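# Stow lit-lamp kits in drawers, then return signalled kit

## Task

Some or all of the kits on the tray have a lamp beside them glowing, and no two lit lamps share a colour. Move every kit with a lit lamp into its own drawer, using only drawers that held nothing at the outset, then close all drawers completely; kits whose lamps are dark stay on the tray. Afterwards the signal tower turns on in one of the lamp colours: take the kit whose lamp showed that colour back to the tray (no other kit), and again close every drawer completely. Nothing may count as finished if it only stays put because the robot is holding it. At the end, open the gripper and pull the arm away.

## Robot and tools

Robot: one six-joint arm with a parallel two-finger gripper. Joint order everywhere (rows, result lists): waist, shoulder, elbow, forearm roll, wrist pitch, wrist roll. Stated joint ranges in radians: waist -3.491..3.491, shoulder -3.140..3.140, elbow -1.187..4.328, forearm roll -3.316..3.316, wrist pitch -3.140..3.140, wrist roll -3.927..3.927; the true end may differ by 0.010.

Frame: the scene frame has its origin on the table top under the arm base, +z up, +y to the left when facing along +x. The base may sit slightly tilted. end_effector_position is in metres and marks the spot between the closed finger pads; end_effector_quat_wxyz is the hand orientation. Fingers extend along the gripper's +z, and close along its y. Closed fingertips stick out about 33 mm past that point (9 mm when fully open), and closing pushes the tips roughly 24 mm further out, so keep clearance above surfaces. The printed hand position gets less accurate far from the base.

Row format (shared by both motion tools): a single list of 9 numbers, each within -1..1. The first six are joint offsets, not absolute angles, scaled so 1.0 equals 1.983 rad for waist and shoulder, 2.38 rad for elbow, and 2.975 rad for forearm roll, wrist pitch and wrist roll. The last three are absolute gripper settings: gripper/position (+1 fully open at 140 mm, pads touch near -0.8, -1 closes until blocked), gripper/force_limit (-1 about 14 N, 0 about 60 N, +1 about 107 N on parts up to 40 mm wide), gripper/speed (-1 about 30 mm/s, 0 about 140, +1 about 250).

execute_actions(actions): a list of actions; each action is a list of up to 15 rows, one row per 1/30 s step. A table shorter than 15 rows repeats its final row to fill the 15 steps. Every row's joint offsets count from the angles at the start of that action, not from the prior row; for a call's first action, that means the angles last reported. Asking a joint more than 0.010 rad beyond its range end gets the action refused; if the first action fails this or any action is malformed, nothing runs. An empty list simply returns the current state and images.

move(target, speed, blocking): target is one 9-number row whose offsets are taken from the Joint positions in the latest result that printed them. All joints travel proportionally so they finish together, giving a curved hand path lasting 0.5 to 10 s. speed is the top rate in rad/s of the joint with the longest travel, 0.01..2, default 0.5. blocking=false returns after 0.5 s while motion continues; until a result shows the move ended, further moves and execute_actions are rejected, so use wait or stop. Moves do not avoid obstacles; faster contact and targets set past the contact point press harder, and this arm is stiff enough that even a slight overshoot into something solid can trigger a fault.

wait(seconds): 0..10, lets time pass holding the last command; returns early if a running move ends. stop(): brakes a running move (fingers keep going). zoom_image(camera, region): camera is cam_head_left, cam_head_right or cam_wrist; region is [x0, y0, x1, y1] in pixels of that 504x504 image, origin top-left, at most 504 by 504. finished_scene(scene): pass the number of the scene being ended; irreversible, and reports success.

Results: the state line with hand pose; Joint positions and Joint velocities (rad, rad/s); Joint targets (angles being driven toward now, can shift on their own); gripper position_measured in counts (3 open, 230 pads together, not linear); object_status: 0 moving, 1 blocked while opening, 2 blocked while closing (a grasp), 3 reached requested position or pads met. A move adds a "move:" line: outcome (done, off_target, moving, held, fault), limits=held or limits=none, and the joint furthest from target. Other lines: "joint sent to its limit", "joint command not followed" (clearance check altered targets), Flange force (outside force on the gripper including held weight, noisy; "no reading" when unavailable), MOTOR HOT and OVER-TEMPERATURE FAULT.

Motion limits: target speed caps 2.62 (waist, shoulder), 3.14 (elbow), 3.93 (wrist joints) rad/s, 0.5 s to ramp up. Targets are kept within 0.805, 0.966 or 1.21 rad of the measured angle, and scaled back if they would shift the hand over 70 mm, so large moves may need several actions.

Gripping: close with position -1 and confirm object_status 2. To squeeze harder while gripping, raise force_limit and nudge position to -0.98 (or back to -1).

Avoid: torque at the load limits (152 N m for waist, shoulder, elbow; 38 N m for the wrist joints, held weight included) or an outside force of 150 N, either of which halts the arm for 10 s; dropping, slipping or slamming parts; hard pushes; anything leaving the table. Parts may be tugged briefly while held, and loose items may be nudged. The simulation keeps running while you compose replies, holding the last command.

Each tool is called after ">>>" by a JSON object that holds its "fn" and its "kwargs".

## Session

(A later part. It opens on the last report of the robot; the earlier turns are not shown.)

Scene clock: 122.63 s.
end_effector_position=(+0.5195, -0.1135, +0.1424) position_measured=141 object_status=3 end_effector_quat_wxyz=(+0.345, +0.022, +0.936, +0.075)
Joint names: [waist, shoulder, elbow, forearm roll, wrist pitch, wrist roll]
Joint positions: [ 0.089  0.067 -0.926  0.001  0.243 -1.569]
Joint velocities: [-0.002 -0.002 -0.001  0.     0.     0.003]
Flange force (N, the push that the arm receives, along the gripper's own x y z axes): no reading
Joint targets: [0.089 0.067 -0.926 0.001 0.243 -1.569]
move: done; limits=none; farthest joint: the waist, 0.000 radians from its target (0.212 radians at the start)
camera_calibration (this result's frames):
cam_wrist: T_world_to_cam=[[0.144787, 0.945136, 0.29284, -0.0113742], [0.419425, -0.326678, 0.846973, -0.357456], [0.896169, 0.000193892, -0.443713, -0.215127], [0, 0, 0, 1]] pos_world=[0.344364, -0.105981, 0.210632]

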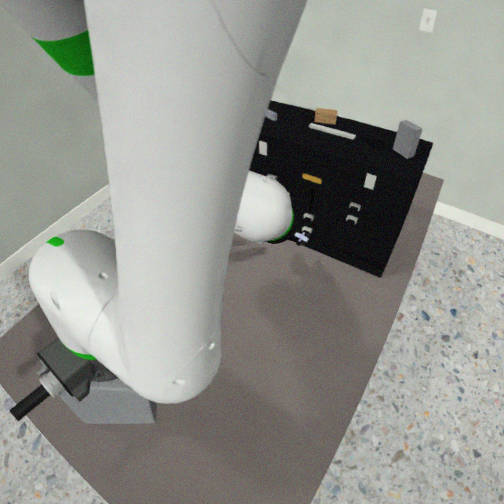

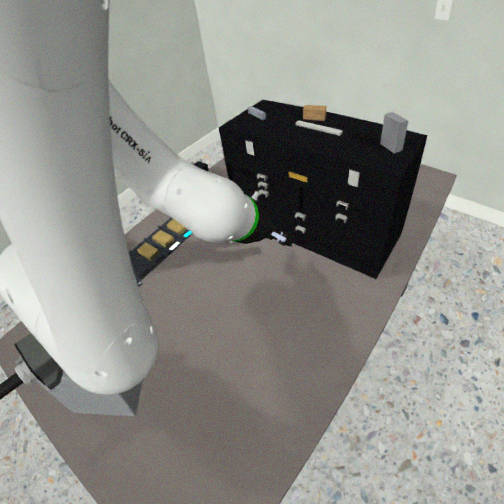

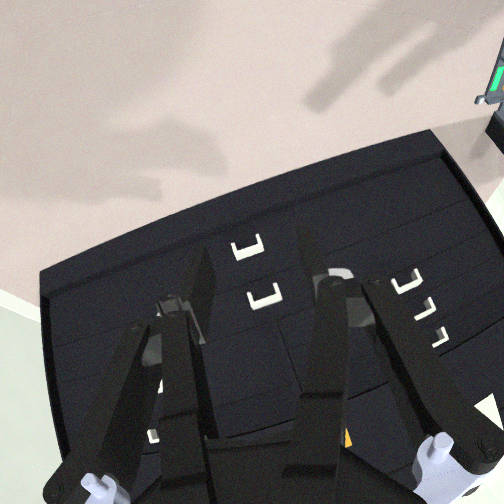

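>>> {"fn": "move", "kwargs": {"target": [0,0.0605,0.0748,0,-0.0195,0,-0.1,-0.4,0], "speed": 0.12}}

Scene clock: 126.77 s.
end_effector_position=(+0.5892, -0.1130, +0.1425) position_measured=141 object_status=3 end_effector_quat_wxyz=(+0.345, +0.022, +0.936, +0.075)
Joint names: [waist, shoulder, elbow, forearm roll, wrist pitch, wrist roll]
Joint positions: [ 0.089  0.187 -0.748  0.001  0.185 -1.569]
Joint velocities: [ 0.001 -0.     0.001 -0.    -0.    -0.001]
Flange force (N, the push that the arm receives, along the gripper's own x y z axes): no reading
Joint targets: [0.089 0.187 -0.748 0.001 0.185 -1.569]
move: done; limits=none; farthest joint: the waist, 0.000 radians from its target (0.000 radians at the start)
camera_calibration (this result's frames):
cam_wrist: T_world_to_cam=[[0.144875, 0.945146, 0.292763, -0.0219718], [0.419398, -0.326648, 0.846998, -0.386576], [0.896168, 0.0000755709, -0.443716, -0.27758], [0, 0, 0, 1]] pos_world=[0.414071, -0.105487, 0.210695]

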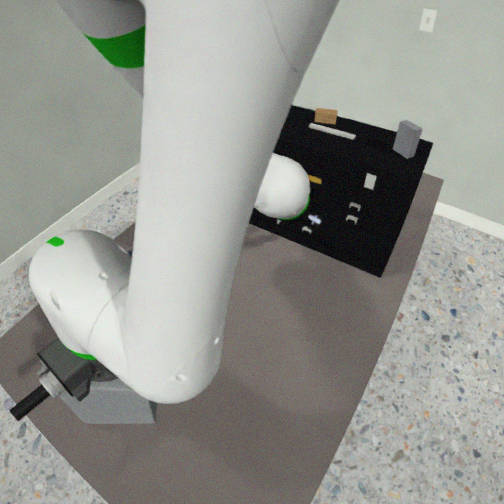

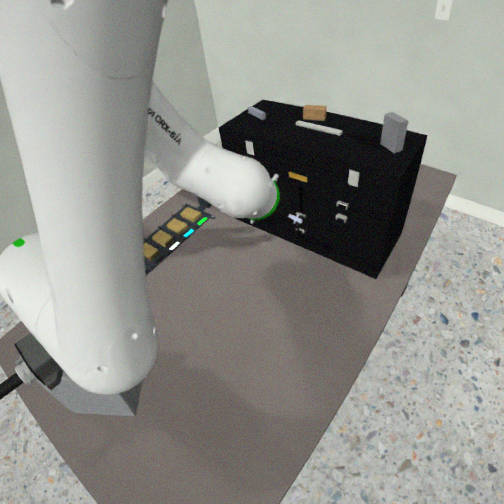

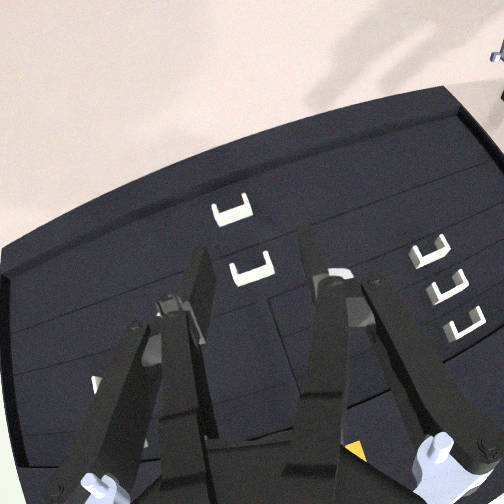

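5mm deeper, grip, pull.

>>> {"fn": "move", "kwargs": {"target": [0,0.0043,0.0053,0,-0.0014,0,-0.1,-0.4,0], "speed": 0.02}}

>>> {"fn": "move", "kwargs": {"target": [0,0,0,0,0,0,-1,-0.4,-0.7]}}

>>> {"fn": "move", "kwargs": {"target": [0,-0.0648,-0.0801,0,0.0209,0,-1,-0.4,-0.7], "speed": 0.12}}

Scene clock: 130.67 s.
end_effector_position=(+0.5940, -0.1129, +0.1423) position_measured=141 object_status=3 end_effector_quat_wxyz=(+0.344, +0.022, +0.936, +0.075)
Joint names: [waist, shoulder, elbow, forearm roll, wrist pitch, wrist roll]
Joint positions: [ 0.089  0.195 -0.736  0.001  0.181 -1.569]
Joint velocities: [ 0.001  0.001  0.     0.    -0.     0.002]
Flange force (N, the push that the arm receives, along the gripper's own x y z axes): no reading
Joint targets: [0.089 0.195 -0.736 0.001 0.181 -1.569]
move: done; limits=none; farthest joint: the waist, 0.000 radians from its target (0.000 radians at the start)
camera_calibration (this result's frames):
cam_wrist: T_world_to_cam=[[0.144839, 0.945155, 0.292752, -0.0226838], [0.419479, -0.326622, 0.846968, -0.388455], [0.896135, 0.000129057, -0.443781, -0.281955], [0, 0, 0, 1]] pos_world=[0.418904, -0.105402, 0.210524]

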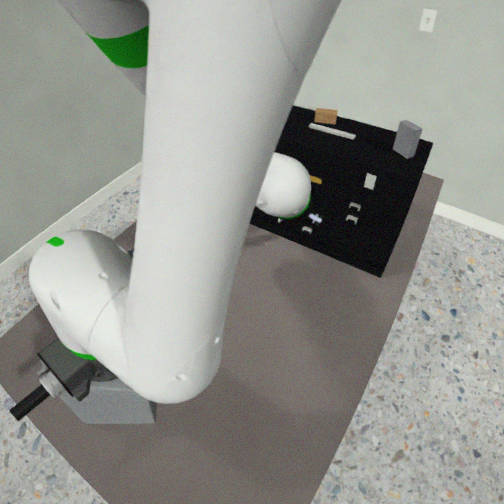

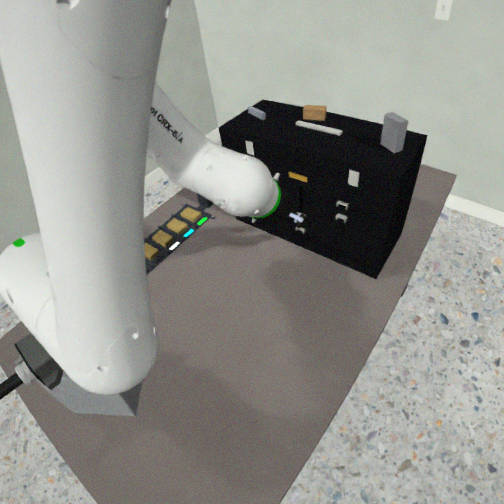

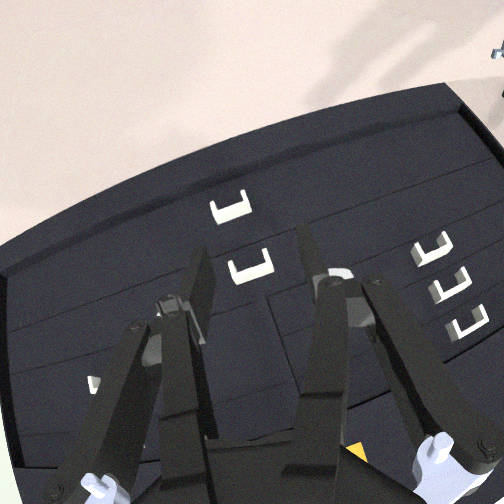

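Scene clock: 131.77 s.
end_effector_position=(+0.5940, -0.1128, +0.1423) position_measured=232 object_status=0 end_effector_quat_wxyz=(+0.344, +0.022, +0.936, +0.075)
Joint names: [waist, shoulder, elbow, forearm roll, wrist pitch, wrist roll]
Joint positions: [ 0.09   0.195 -0.736  0.001  0.181 -1.569]
Joint velocities: [ 0.001 -0.001  0.     0.     0.    -0.   ]
Flange force (N, the push that the arm receives, along the gripper's own x y z axes): no reading
Joint targets: [0.089 0.195 -0.736 0.001 0.181 -1.569]
move: done; limits=none; farthest joint: the waist, 0.001 radians from its target (0.000 radians at the start)
camera_calibration (this result's frames):
cam_wrist: T_world_to_cam=[[0.144712, 0.94517, 0.292767, -0.0226897], [0.419563, -0.326579, 0.846943, -0.388446], [0.896117, 0.000271037, -0.443818, -0.281927], [0, 0, 0, 1]] pos_world=[0.4189, -0.105336, 0.21051]

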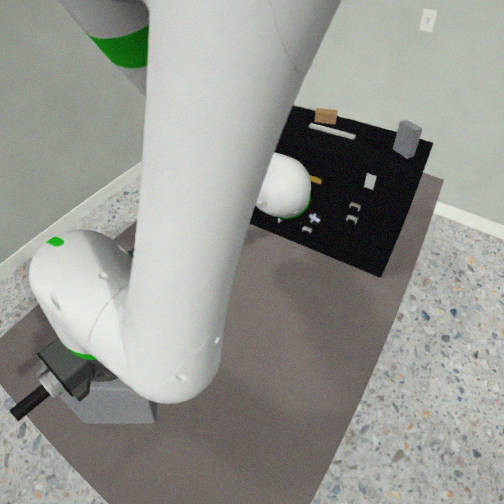

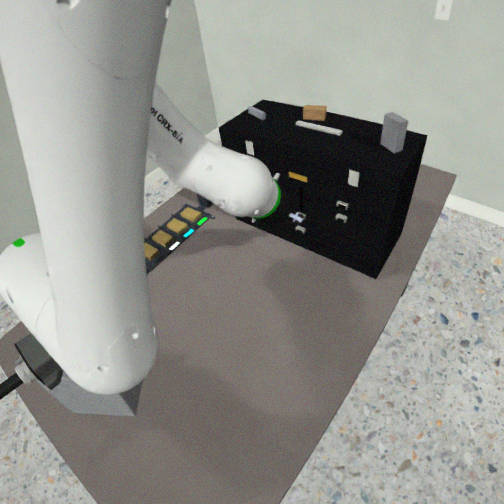

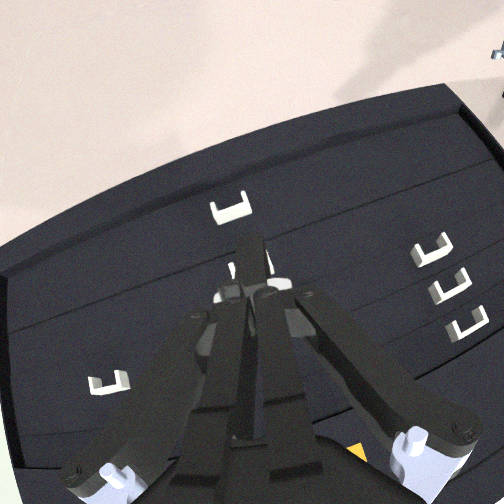

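Scene clock: 133.70 s.
end_effector_position=(+0.5195, -0.1134, +0.1424) position_measured=232 object_status=3 end_effector_quat_wxyz=(+0.345, +0.022, +0.936, +0.075)
Joint names: [waist, shoulder, elbow, forearm roll, wrist pitch, wrist roll]
Joint positions: [ 0.09   0.067 -0.926  0.001  0.243 -1.569]
Joint velocities: [-0.001  0.001 -0.     0.001  0.    -0.   ]
Flange force (N, the push that the arm receives, along the gripper's own x y z axes): no reading
Joint targets: [0.090 0.067 -0.927 0.001 0.243 -1.569]
move: done; limits=none; farthest joint: the waist, 0.000 radians from its target (0.000 radians at the start)
camera_calibration (this result's frames):
cam_wrist: T_world_to_cam=[[0.144691, 0.945142, 0.292868, -0.0113922], [0.419504, -0.326661, 0.846941, -0.357437], [0.896148, 0.000314781, -0.443755, -0.215087], [0, 0, 0, 1]] pos_world=[0.344344, -0.105926, 0.210618]

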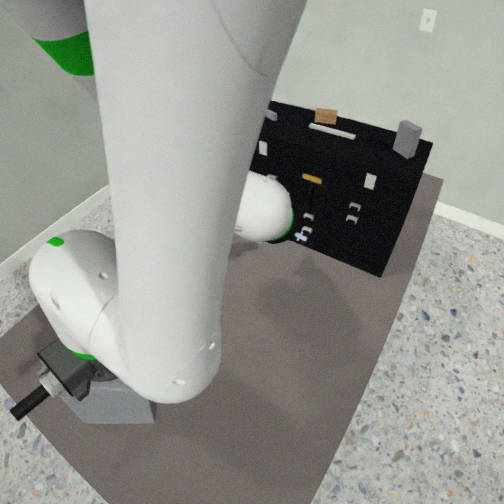

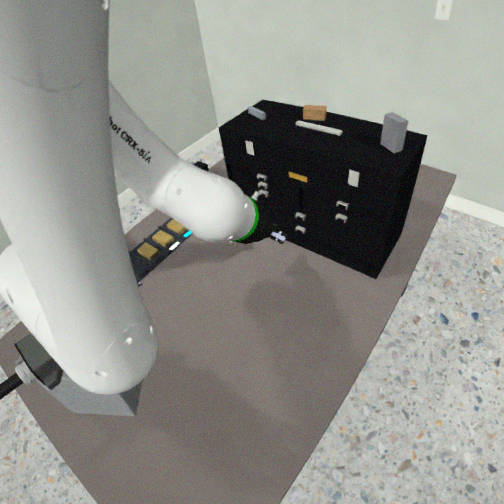

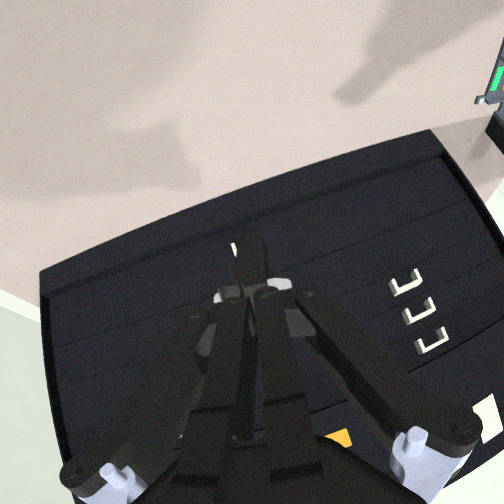

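>>> {"fn": "move", "kwargs": {"target": [-0.002,0.0807,0.0845,0,-0.0138,0,-0.1,-0.4,0], "speed": 0.1}}

>>> {"fn": "move", "kwargs": {"target": [0,0,0,0,0,0,-1,-0.4,-0.7]}}

Scene clock: 139.87 s.
end_effector_position=(+0.5979, -0.1138, +0.1335) position_measured=141 object_status=3 end_effector_quat_wxyz=(+0.344, +0.024, +0.936, +0.074)
Joint names: [waist, shoulder, elbow, forearm roll, wrist pitch, wrist roll]
Joint positions: [ 0.086  0.227 -0.725  0.001  0.202 -1.569]
Joint velocities: [ 0.001  0.     0.     0.    -0.     0.001]
Flange force (N, the push that the arm receives, along the gripper's own x y z axes): no reading
Joint targets: [0.086 0.227 -0.725 0.001 0.202 -1.569]
move: done; limits=none; farthest joint: the elbow, 0.001 radians from its target (0.202 radians at the start)
camera_calibration (this result's frames):
cam_wrist: T_world_to_cam=[[0.148546, 0.944725, 0.292281, -0.022025], [0.418755, -0.327845, 0.846854, -0.382602], [0.895868, -0.00340346, -0.444308, -0.2895], [0, 0, 0, 1]] pos_world=[0.422842, -0.105612, 0.201818]

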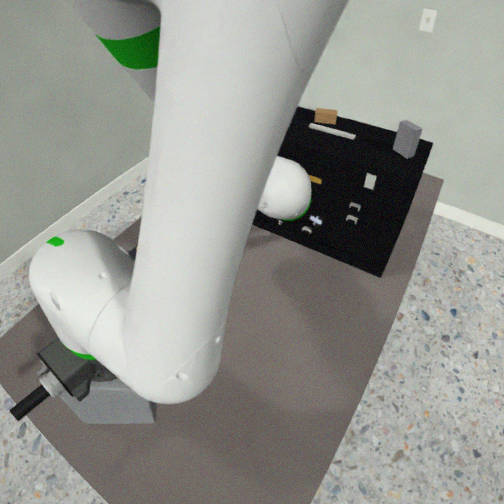

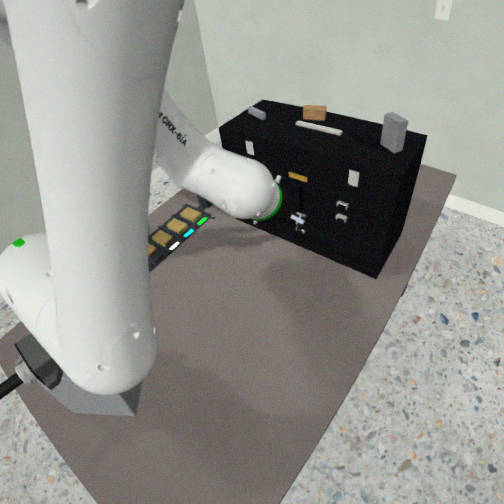

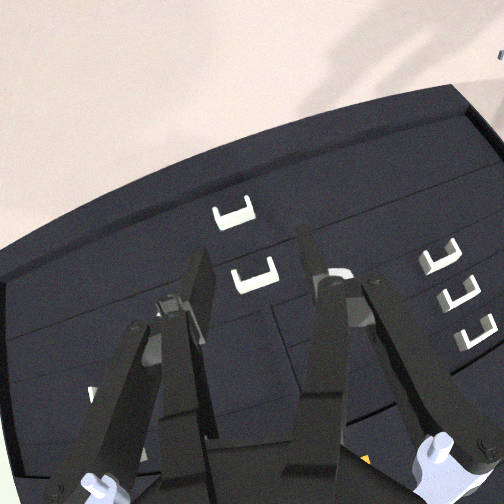

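Scene clock: 140.60 s.
end_effector_position=(+0.5978, -0.1141, +0.1334) position_measured=192 object_status=2 end_effector_quat_wxyz=(+0.344, +0.024, +0.936, +0.074)
Joint names: [waist, shoulder, elbow, forearm roll, wrist pitch, wrist roll]
Joint positions: [ 0.085  0.227 -0.725  0.001  0.202 -1.569]
Joint velocities: [ 0.004  0.    -0.     0.003 -0.     0.   ]
Flange force (N, the push that the arm receives, along the gripper's own x y z axes): no reading
Joint targets: [0.086 0.227 -0.725 0.001 0.202 -1.569]
move: done; limits=none; farthest joint: the waist, 0.001 radians from its target (0.000 radians at the start)
camera_calibration (this result's frames):
cam_wrist: T_world_to_cam=[[0.149297, 0.944596, 0.292316, -0.0221345], [0.418607, -0.32821, 0.846786, -0.382567], [0.895812, -0.00405716, -0.444415, -0.289473], [0, 0, 0, 1]] pos_world=[0.422764, -0.105829, 0.201777]

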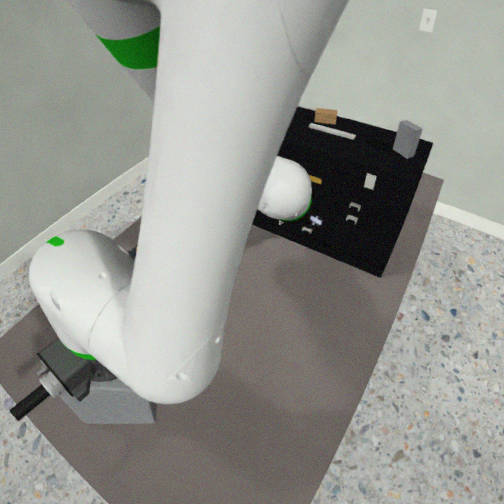

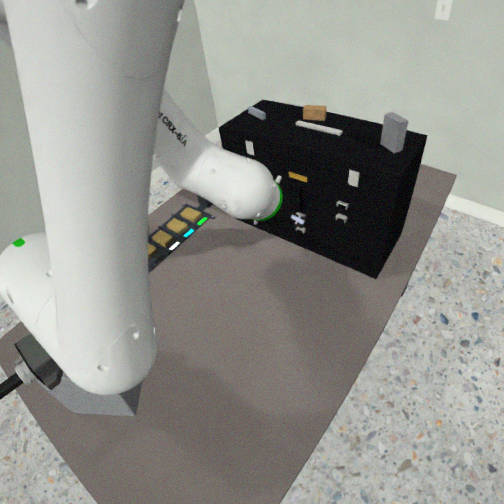

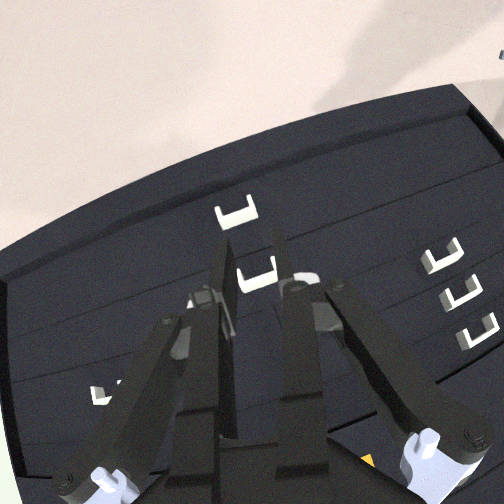

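>>> {"fn": "move", "kwargs": {"target": [0,-0.0645,-0.0832,0,0.0235,0,-1,-0.4,-0.7], "speed": 0.12}}

Scene clock: 144.43 s.
end_effector_position=(+0.5205, -0.1145, +0.1342) position_measured=192 object_status=2 end_effector_quat_wxyz=(+0.344, +0.024, +0.936, +0.074)
Joint names: [waist, shoulder, elbow, forearm roll, wrist pitch, wrist roll]
Joint positions: [ 0.085  0.099 -0.923  0.001  0.272 -1.569]
Joint velocities: [-0.    -0.002 -0.001  0.     0.     0.   ]
Flange force (N, the push that the arm receives, along the gripper's own x y z axes): no reading
Joint targets: [0.085 0.099 -0.923 0.001 0.272 -1.569]
move: done; limits=none; farthest joint: the waist, 0.000 radians from its target (0.001 radians at the start)
camera_calibration (this result's frames):
cam_wrist: T_world_to_cam=[[0.149314, 0.944573, 0.292381, -0.0104918], [0.418743, -0.328276, 0.846693, -0.35099], [0.895745, -0.00399111, -0.444549, -0.219843], [0, 0, 0, 1]] pos_world=[0.345464, -0.106189, 0.202517]

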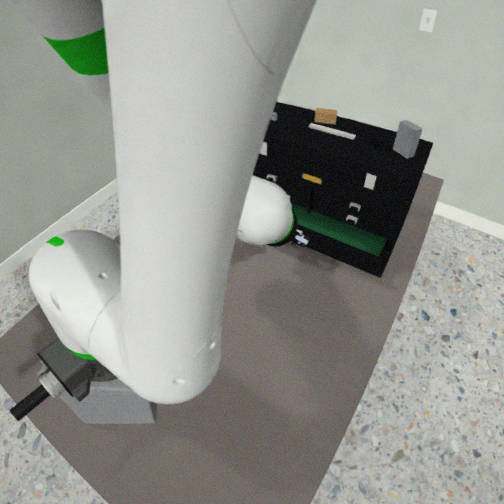

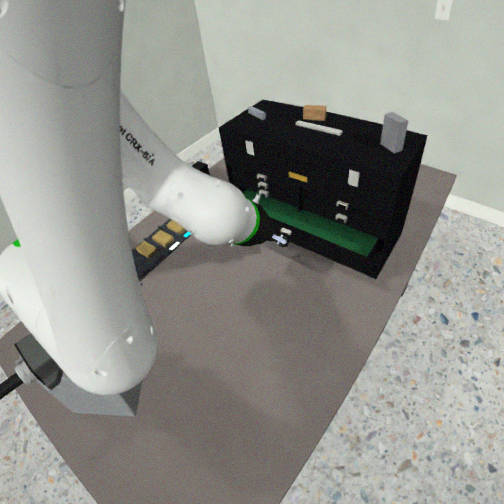

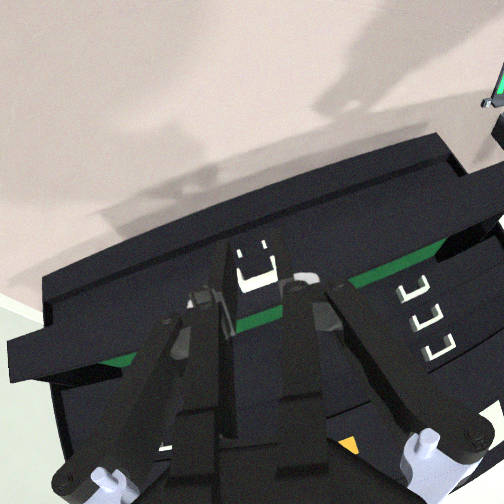

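>>> {"fn": "move", "kwargs": {"target": [-0.002,-0.059,-0.0665,0,0.0138,0,-1,-0.4,-0.7], "speed": 0.12}}

>>> {"fn": "move", "kwargs": {"target": [0,0,0,0,0,0,-0.1,-0.4,0]}}

>>> {"fn": "move", "kwargs": {"target": [0,-0.0792,-0.008,0,-0.163,0,-0.1,-0.4,0]}}

>>> {"fn": "move", "kwargs": {"target": [0.492,0,0,0,0,-0.402,0.3,-0.2,0], "speed": 0.9}}

>>> {"fn": "move", "kwargs": {"target": [0,0.3238,0.29,0.088,-0.2027,0,0.3,-0.2,0], "speed": 0.6}}

Scene clock: 152.97 s.
end_effector_position=(+0.4564, -0.1165, +0.1342) position_measured=192 object_status=2 end_effector_quat_wxyz=(+0.344, +0.026, +0.936, +0.073)
Joint names: [waist, shoulder, elbow, forearm roll, wrist pitch, wrist roll]
Joint positions: [ 0.081 -0.018 -1.082  0.001  0.313 -1.569]
Joint velocities: [-0.001  0.001 -0.001  0.     0.     0.   ]
Flange force (N, the push that the arm receives, along the gripper's own x y z axes): no reading
Joint targets: [0.081 -0.018 -1.082 0.001 0.313 -1.569]
move: done; limits=none; farthest joint: the waist, 0.000 radians from its target (0.004 radians at the start)
camera_calibration (this result's frames):
cam_wrist: T_world_to_cam=[[0.153097, 0.944131, 0.291853, -0.000697468], [0.418135, -0.329484, 0.846524, -0.324682], [0.89539, -0.00756643, -0.445218, -0.16255], [0, 0, 0, 1]] pos_world=[0.281414, -0.107549, 0.202685]

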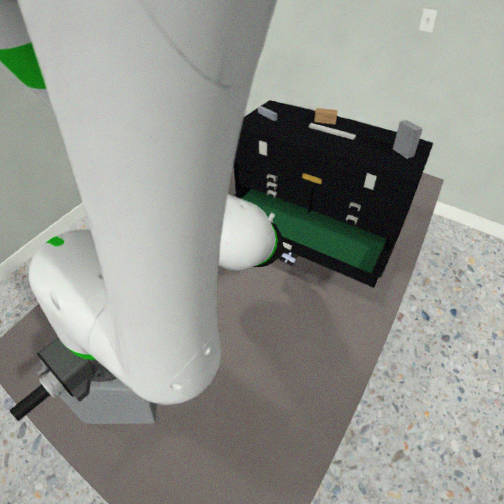

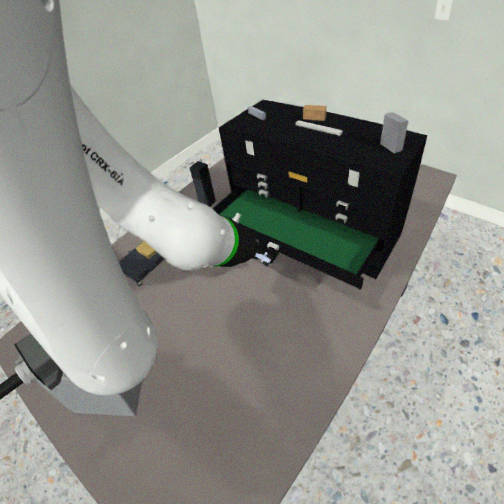

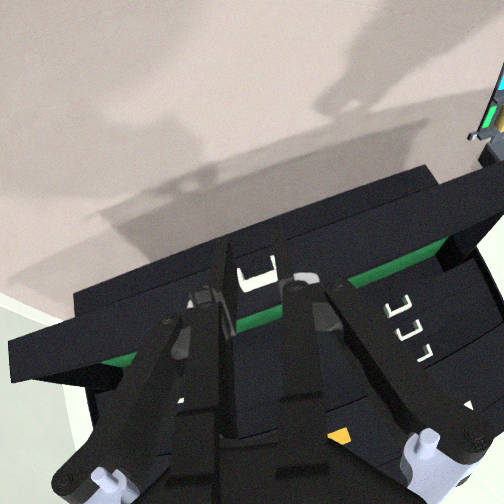

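Scene clock: 153.47 s.
end_effector_position=(+0.4564, -0.1165, +0.1342) position_measured=141 object_status=3 end_effector_quat_wxyz=(+0.344, +0.026, +0.936, +0.073)
Joint names: [waist, shoulder, elbow, forearm roll, wrist pitch, wrist roll]
Joint positions: [ 0.081 -0.018 -1.082  0.001  0.313 -1.569]
Joint velocities: [-0.001  0.002  0.    -0.     0.     0.001]
Flange force (N, the push that the arm receives, along the gripper's own x y z axes): no reading
Joint targets: [0.081 -0.018 -1.082 0.001 0.313 -1.569]
move: done; limits=none; farthest joint: the waist, 0.000 radians from its target (0.000 radians at the start)
camera_calibration (this result's frames):
cam_wrist: T_world_to_cam=[[0.153081, 0.944131, 0.291862, -0.000698747], [0.418066, -0.329484, 0.846558, -0.324694], [0.895426, -0.00757401, -0.445146, -0.162577], [0, 0, 0, 1]] pos_world=[0.281426, -0.107553, 0.202706]

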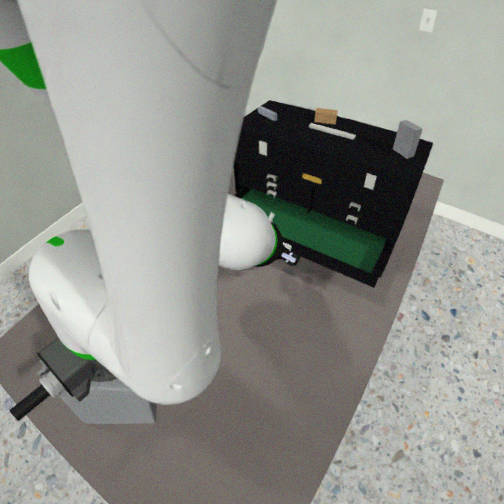

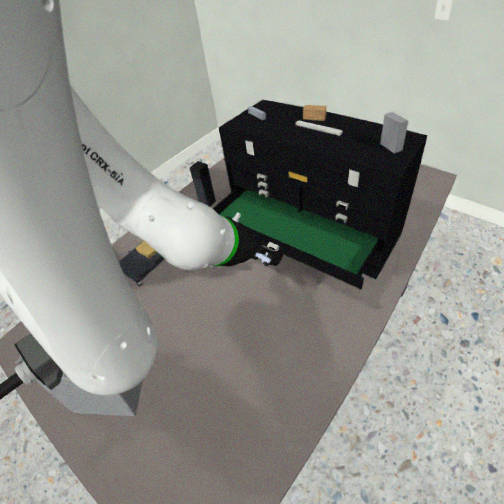

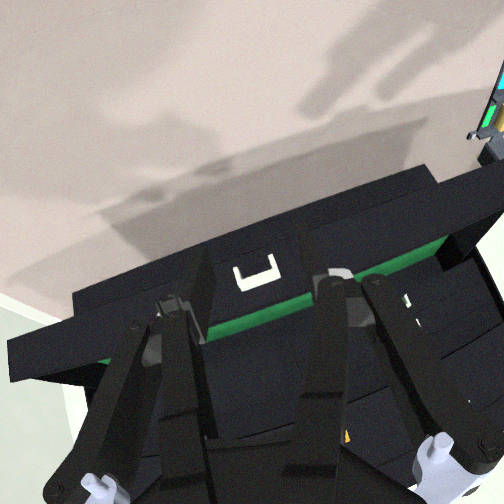

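Scene clock: 154.90 s.
end_effector_position=(+0.3391, -0.1113, +0.0999) position_measured=141 object_status=3 end_effector_quat_wxyz=(+0.177, +0.013, +0.981, +0.076)
Joint names: [waist, shoulder, elbow, forearm roll, wrist pitch, wrist roll]
Joint positions: [ 0.081 -0.175 -1.101  0.001 -0.172 -1.569]
Joint velocities: [-0.    -0.     0.    -0.001 -0.001 -0.001]
Flange force (N, the push that the arm receives, along the gripper's own x y z axes): no reading
Joint targets: [0.081 -0.175 -1.101 0.001 -0.172 -1.569]
move: done; limits=none; farthest joint: the waist, 0.000 radians from its target (0.000 radians at the start)
camera_calibration (this result's frames):
cam_wrist: T_world_to_cam=[[0.192271, 0.953583, 0.231758, 0.0160857], [0.694831, -0.299057, 0.654045, -0.316086], [0.692994, 0.0352783, -0.720079, 0.0280955], [0, 0, 0, 1]] pos_world=[0.197064, -0.110858, 0.223237]

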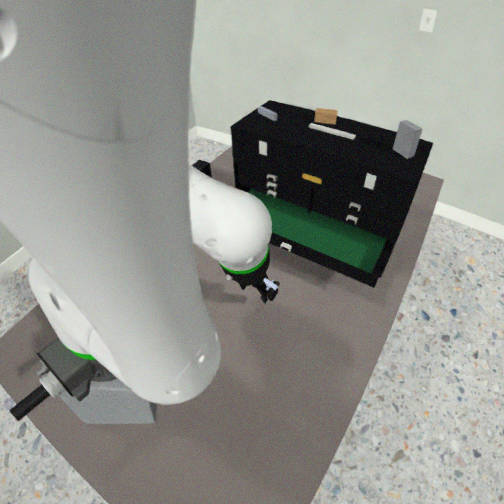

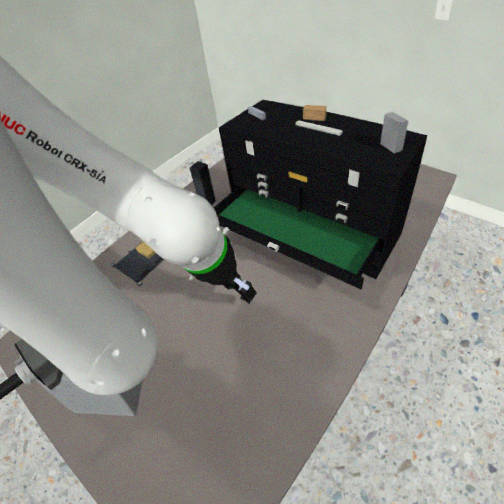

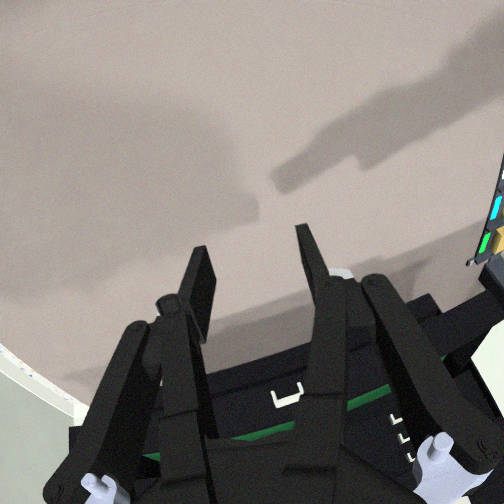

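Scene clock: 156.80 s.
end_effector_position=(+0.2936, +0.2305, +0.1591) position_measured=91 object_status=3 end_effector_quat_wxyz=(+0.044, +0.121, +0.952, +0.276)
Joint names: [waist, shoulder, elbow, forearm roll, wrist pitch, wrist roll]
Joint positions: [ 1.057 -0.175 -1.101  0.001 -0.172 -2.765]
Joint velocities: [ 0.001 -0.     0.     0.    -0.    -0.   ]
Flange force (N, the push that the arm receives, along the gripper's own x y z axes): no reading
Joint targets: [1.057 -0.175 -1.101 0.001 -0.172 -2.765]
move: done; limits=none; farthest joint: the waist, 0.000 radians from its target (0.976 radians at the start)
camera_calibration (this result's frames):
cam_wrist: T_world_to_cam=[[0.404245, 0.74173, 0.535184, -0.376462], [0.761139, -0.597269, 0.252858, -0.107876], [0.507201, 0.305133, -0.806003, 0.0961757], [0, 0, 0, 1]] pos_world=[0.185511, 0.185456, 0.306272]

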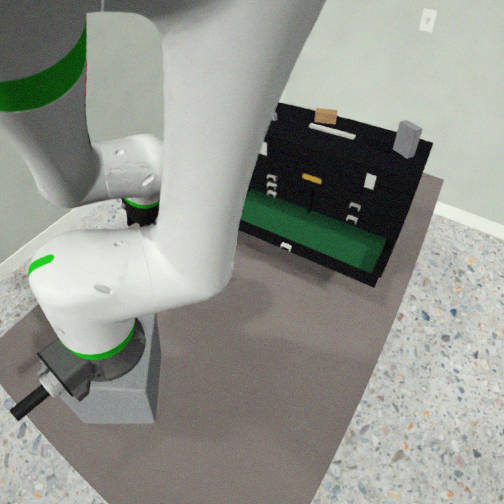

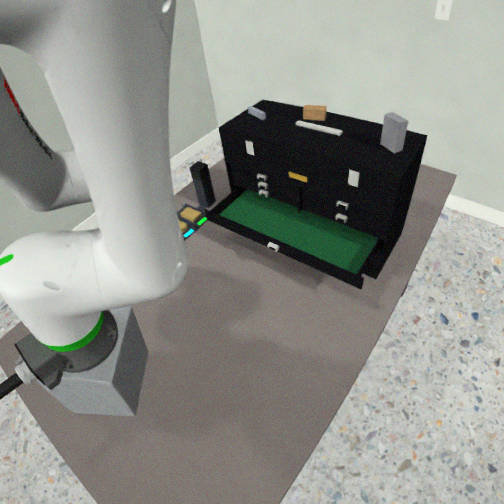

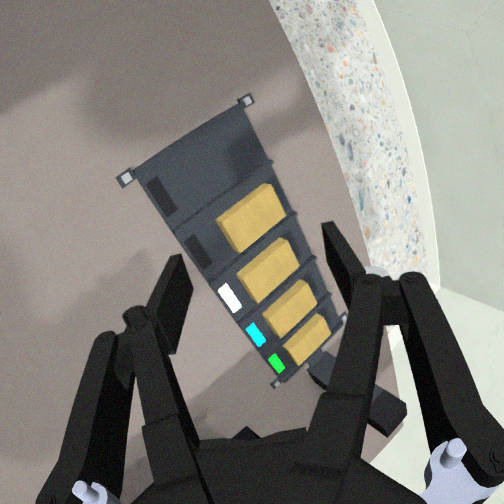

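Scene clock: 158.43 s.
end_effector_position=(+0.4021, +0.2971, +0.1204) position_measured=91 object_status=3 end_effector_quat_wxyz=(+0.001, +0.007, +1.000, +0.001)
Joint names: [waist, shoulder, elbow, forearm roll, wrist pitch, wrist roll]
Joint positions: [ 1.057  0.467 -0.411  0.263 -0.775 -2.765]
Joint velocities: [ 0.     0.001  0.001  0.001 -0.    -0.   ]
Flange force (N, the push that the arm receives, along the gripper's own x y z axes): [5.2 -1.5 -0.1]
Joint targets: [1.057 0.467 -0.410 0.263 -0.775 -2.765]
move: done; limits=none; farthest joint: the waist, 0.000 radians from its target (0.000 radians at the start)
camera_calibration (this result's frames):
cam_wrist: T_world_to_cam=[[0.22459, 0.974402, 0.0100232, -0.382658], [0.889448, -0.209189, 0.406353, -0.326249], [0.398048, -0.0823478, -0.913661, 0.161588], [0, 0, 0, 1]] pos_world=[0.311803, 0.317922, 0.284045]

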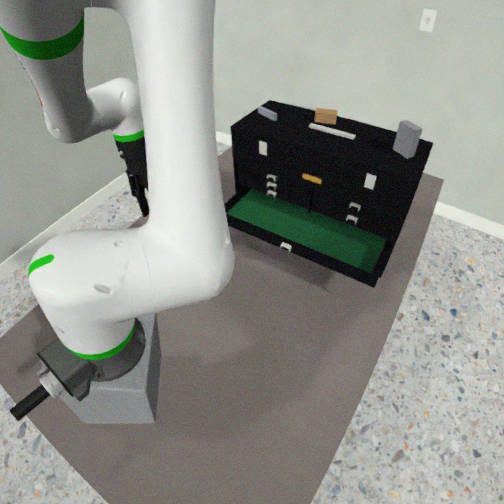

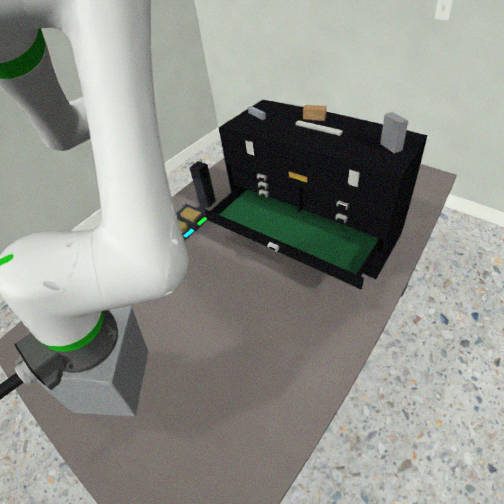

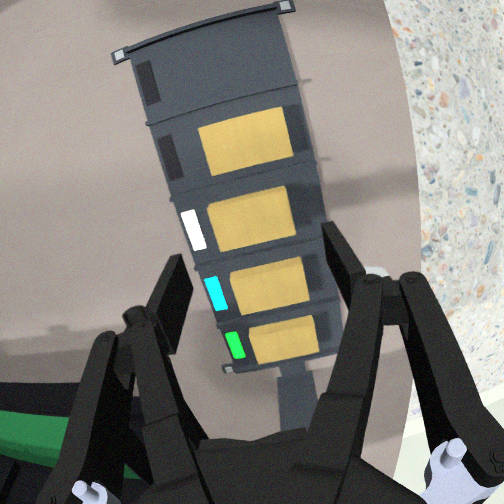

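Descend 72%.

>>> {"fn": "move", "kwargs": {"target": [-0.012,0.0581,-0.0106,0.0169,0.046,-0.0097,0.3,-0.2,0], "speed": 0.2}}

Scene clock: 160.73 s.
end_effector_position=(+0.4012, +0.2979, +0.0601) position_measured=91 object_status=3 end_effector_quat_wxyz=(+0.000, +0.001, +1.000, -0.000)
Joint names: [waist, shoulder, elbow, forearm roll, wrist pitch, wrist roll]
Joint positions: [ 1.033  0.582 -0.436  0.313 -0.638 -2.794]
Joint velocities: [-0.     0.001 -0.    -0.     0.001 -0.001]
Flange force (N, the push that the arm receives, along the gripper's own x y z axes): [6.6 -2.1 0.7]
Joint targets: [1.033 0.582 -0.436 0.313 -0.638 -2.794]
move: done; limits=none; farthest joint: the waist, 0.000 radians from its target (0.024 radians at the start)
camera_calibration (this result's frames):
cam_wrist: T_world_to_cam=[[0.213054, 0.977005, 0.00831465, -0.378715], [0.892176, -0.198011, 0.405973, -0.305184], [0.398284, -0.0790762, -0.913847, 0.10593], [0, 0, 0, 1]] pos_world=[0.310774, 0.317954, 0.223849]

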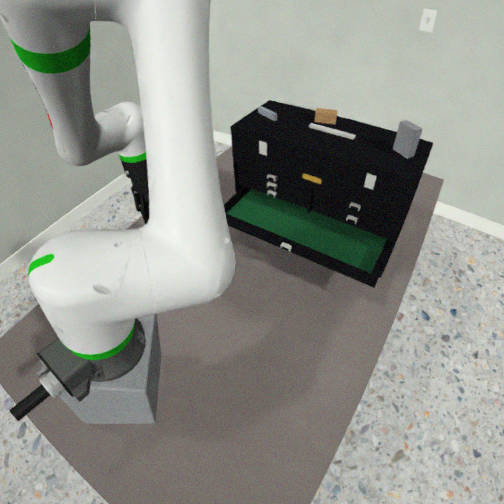

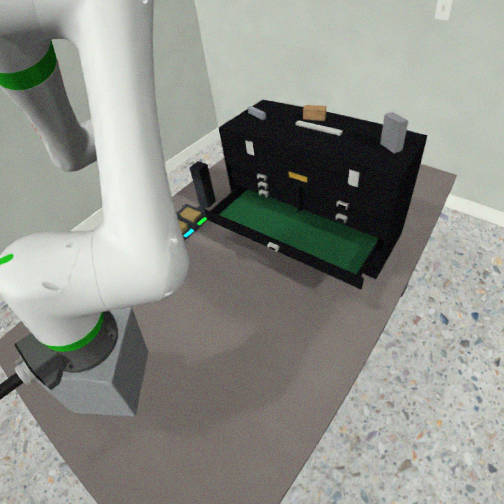

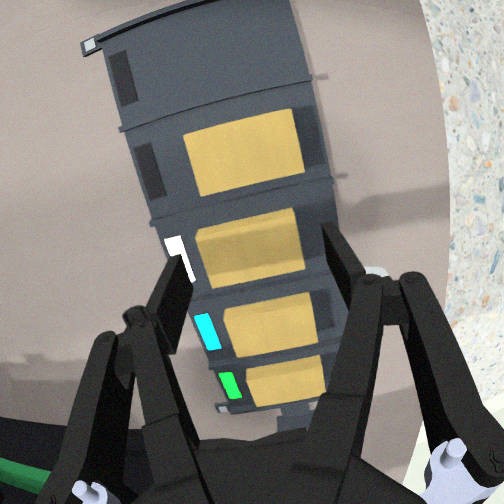

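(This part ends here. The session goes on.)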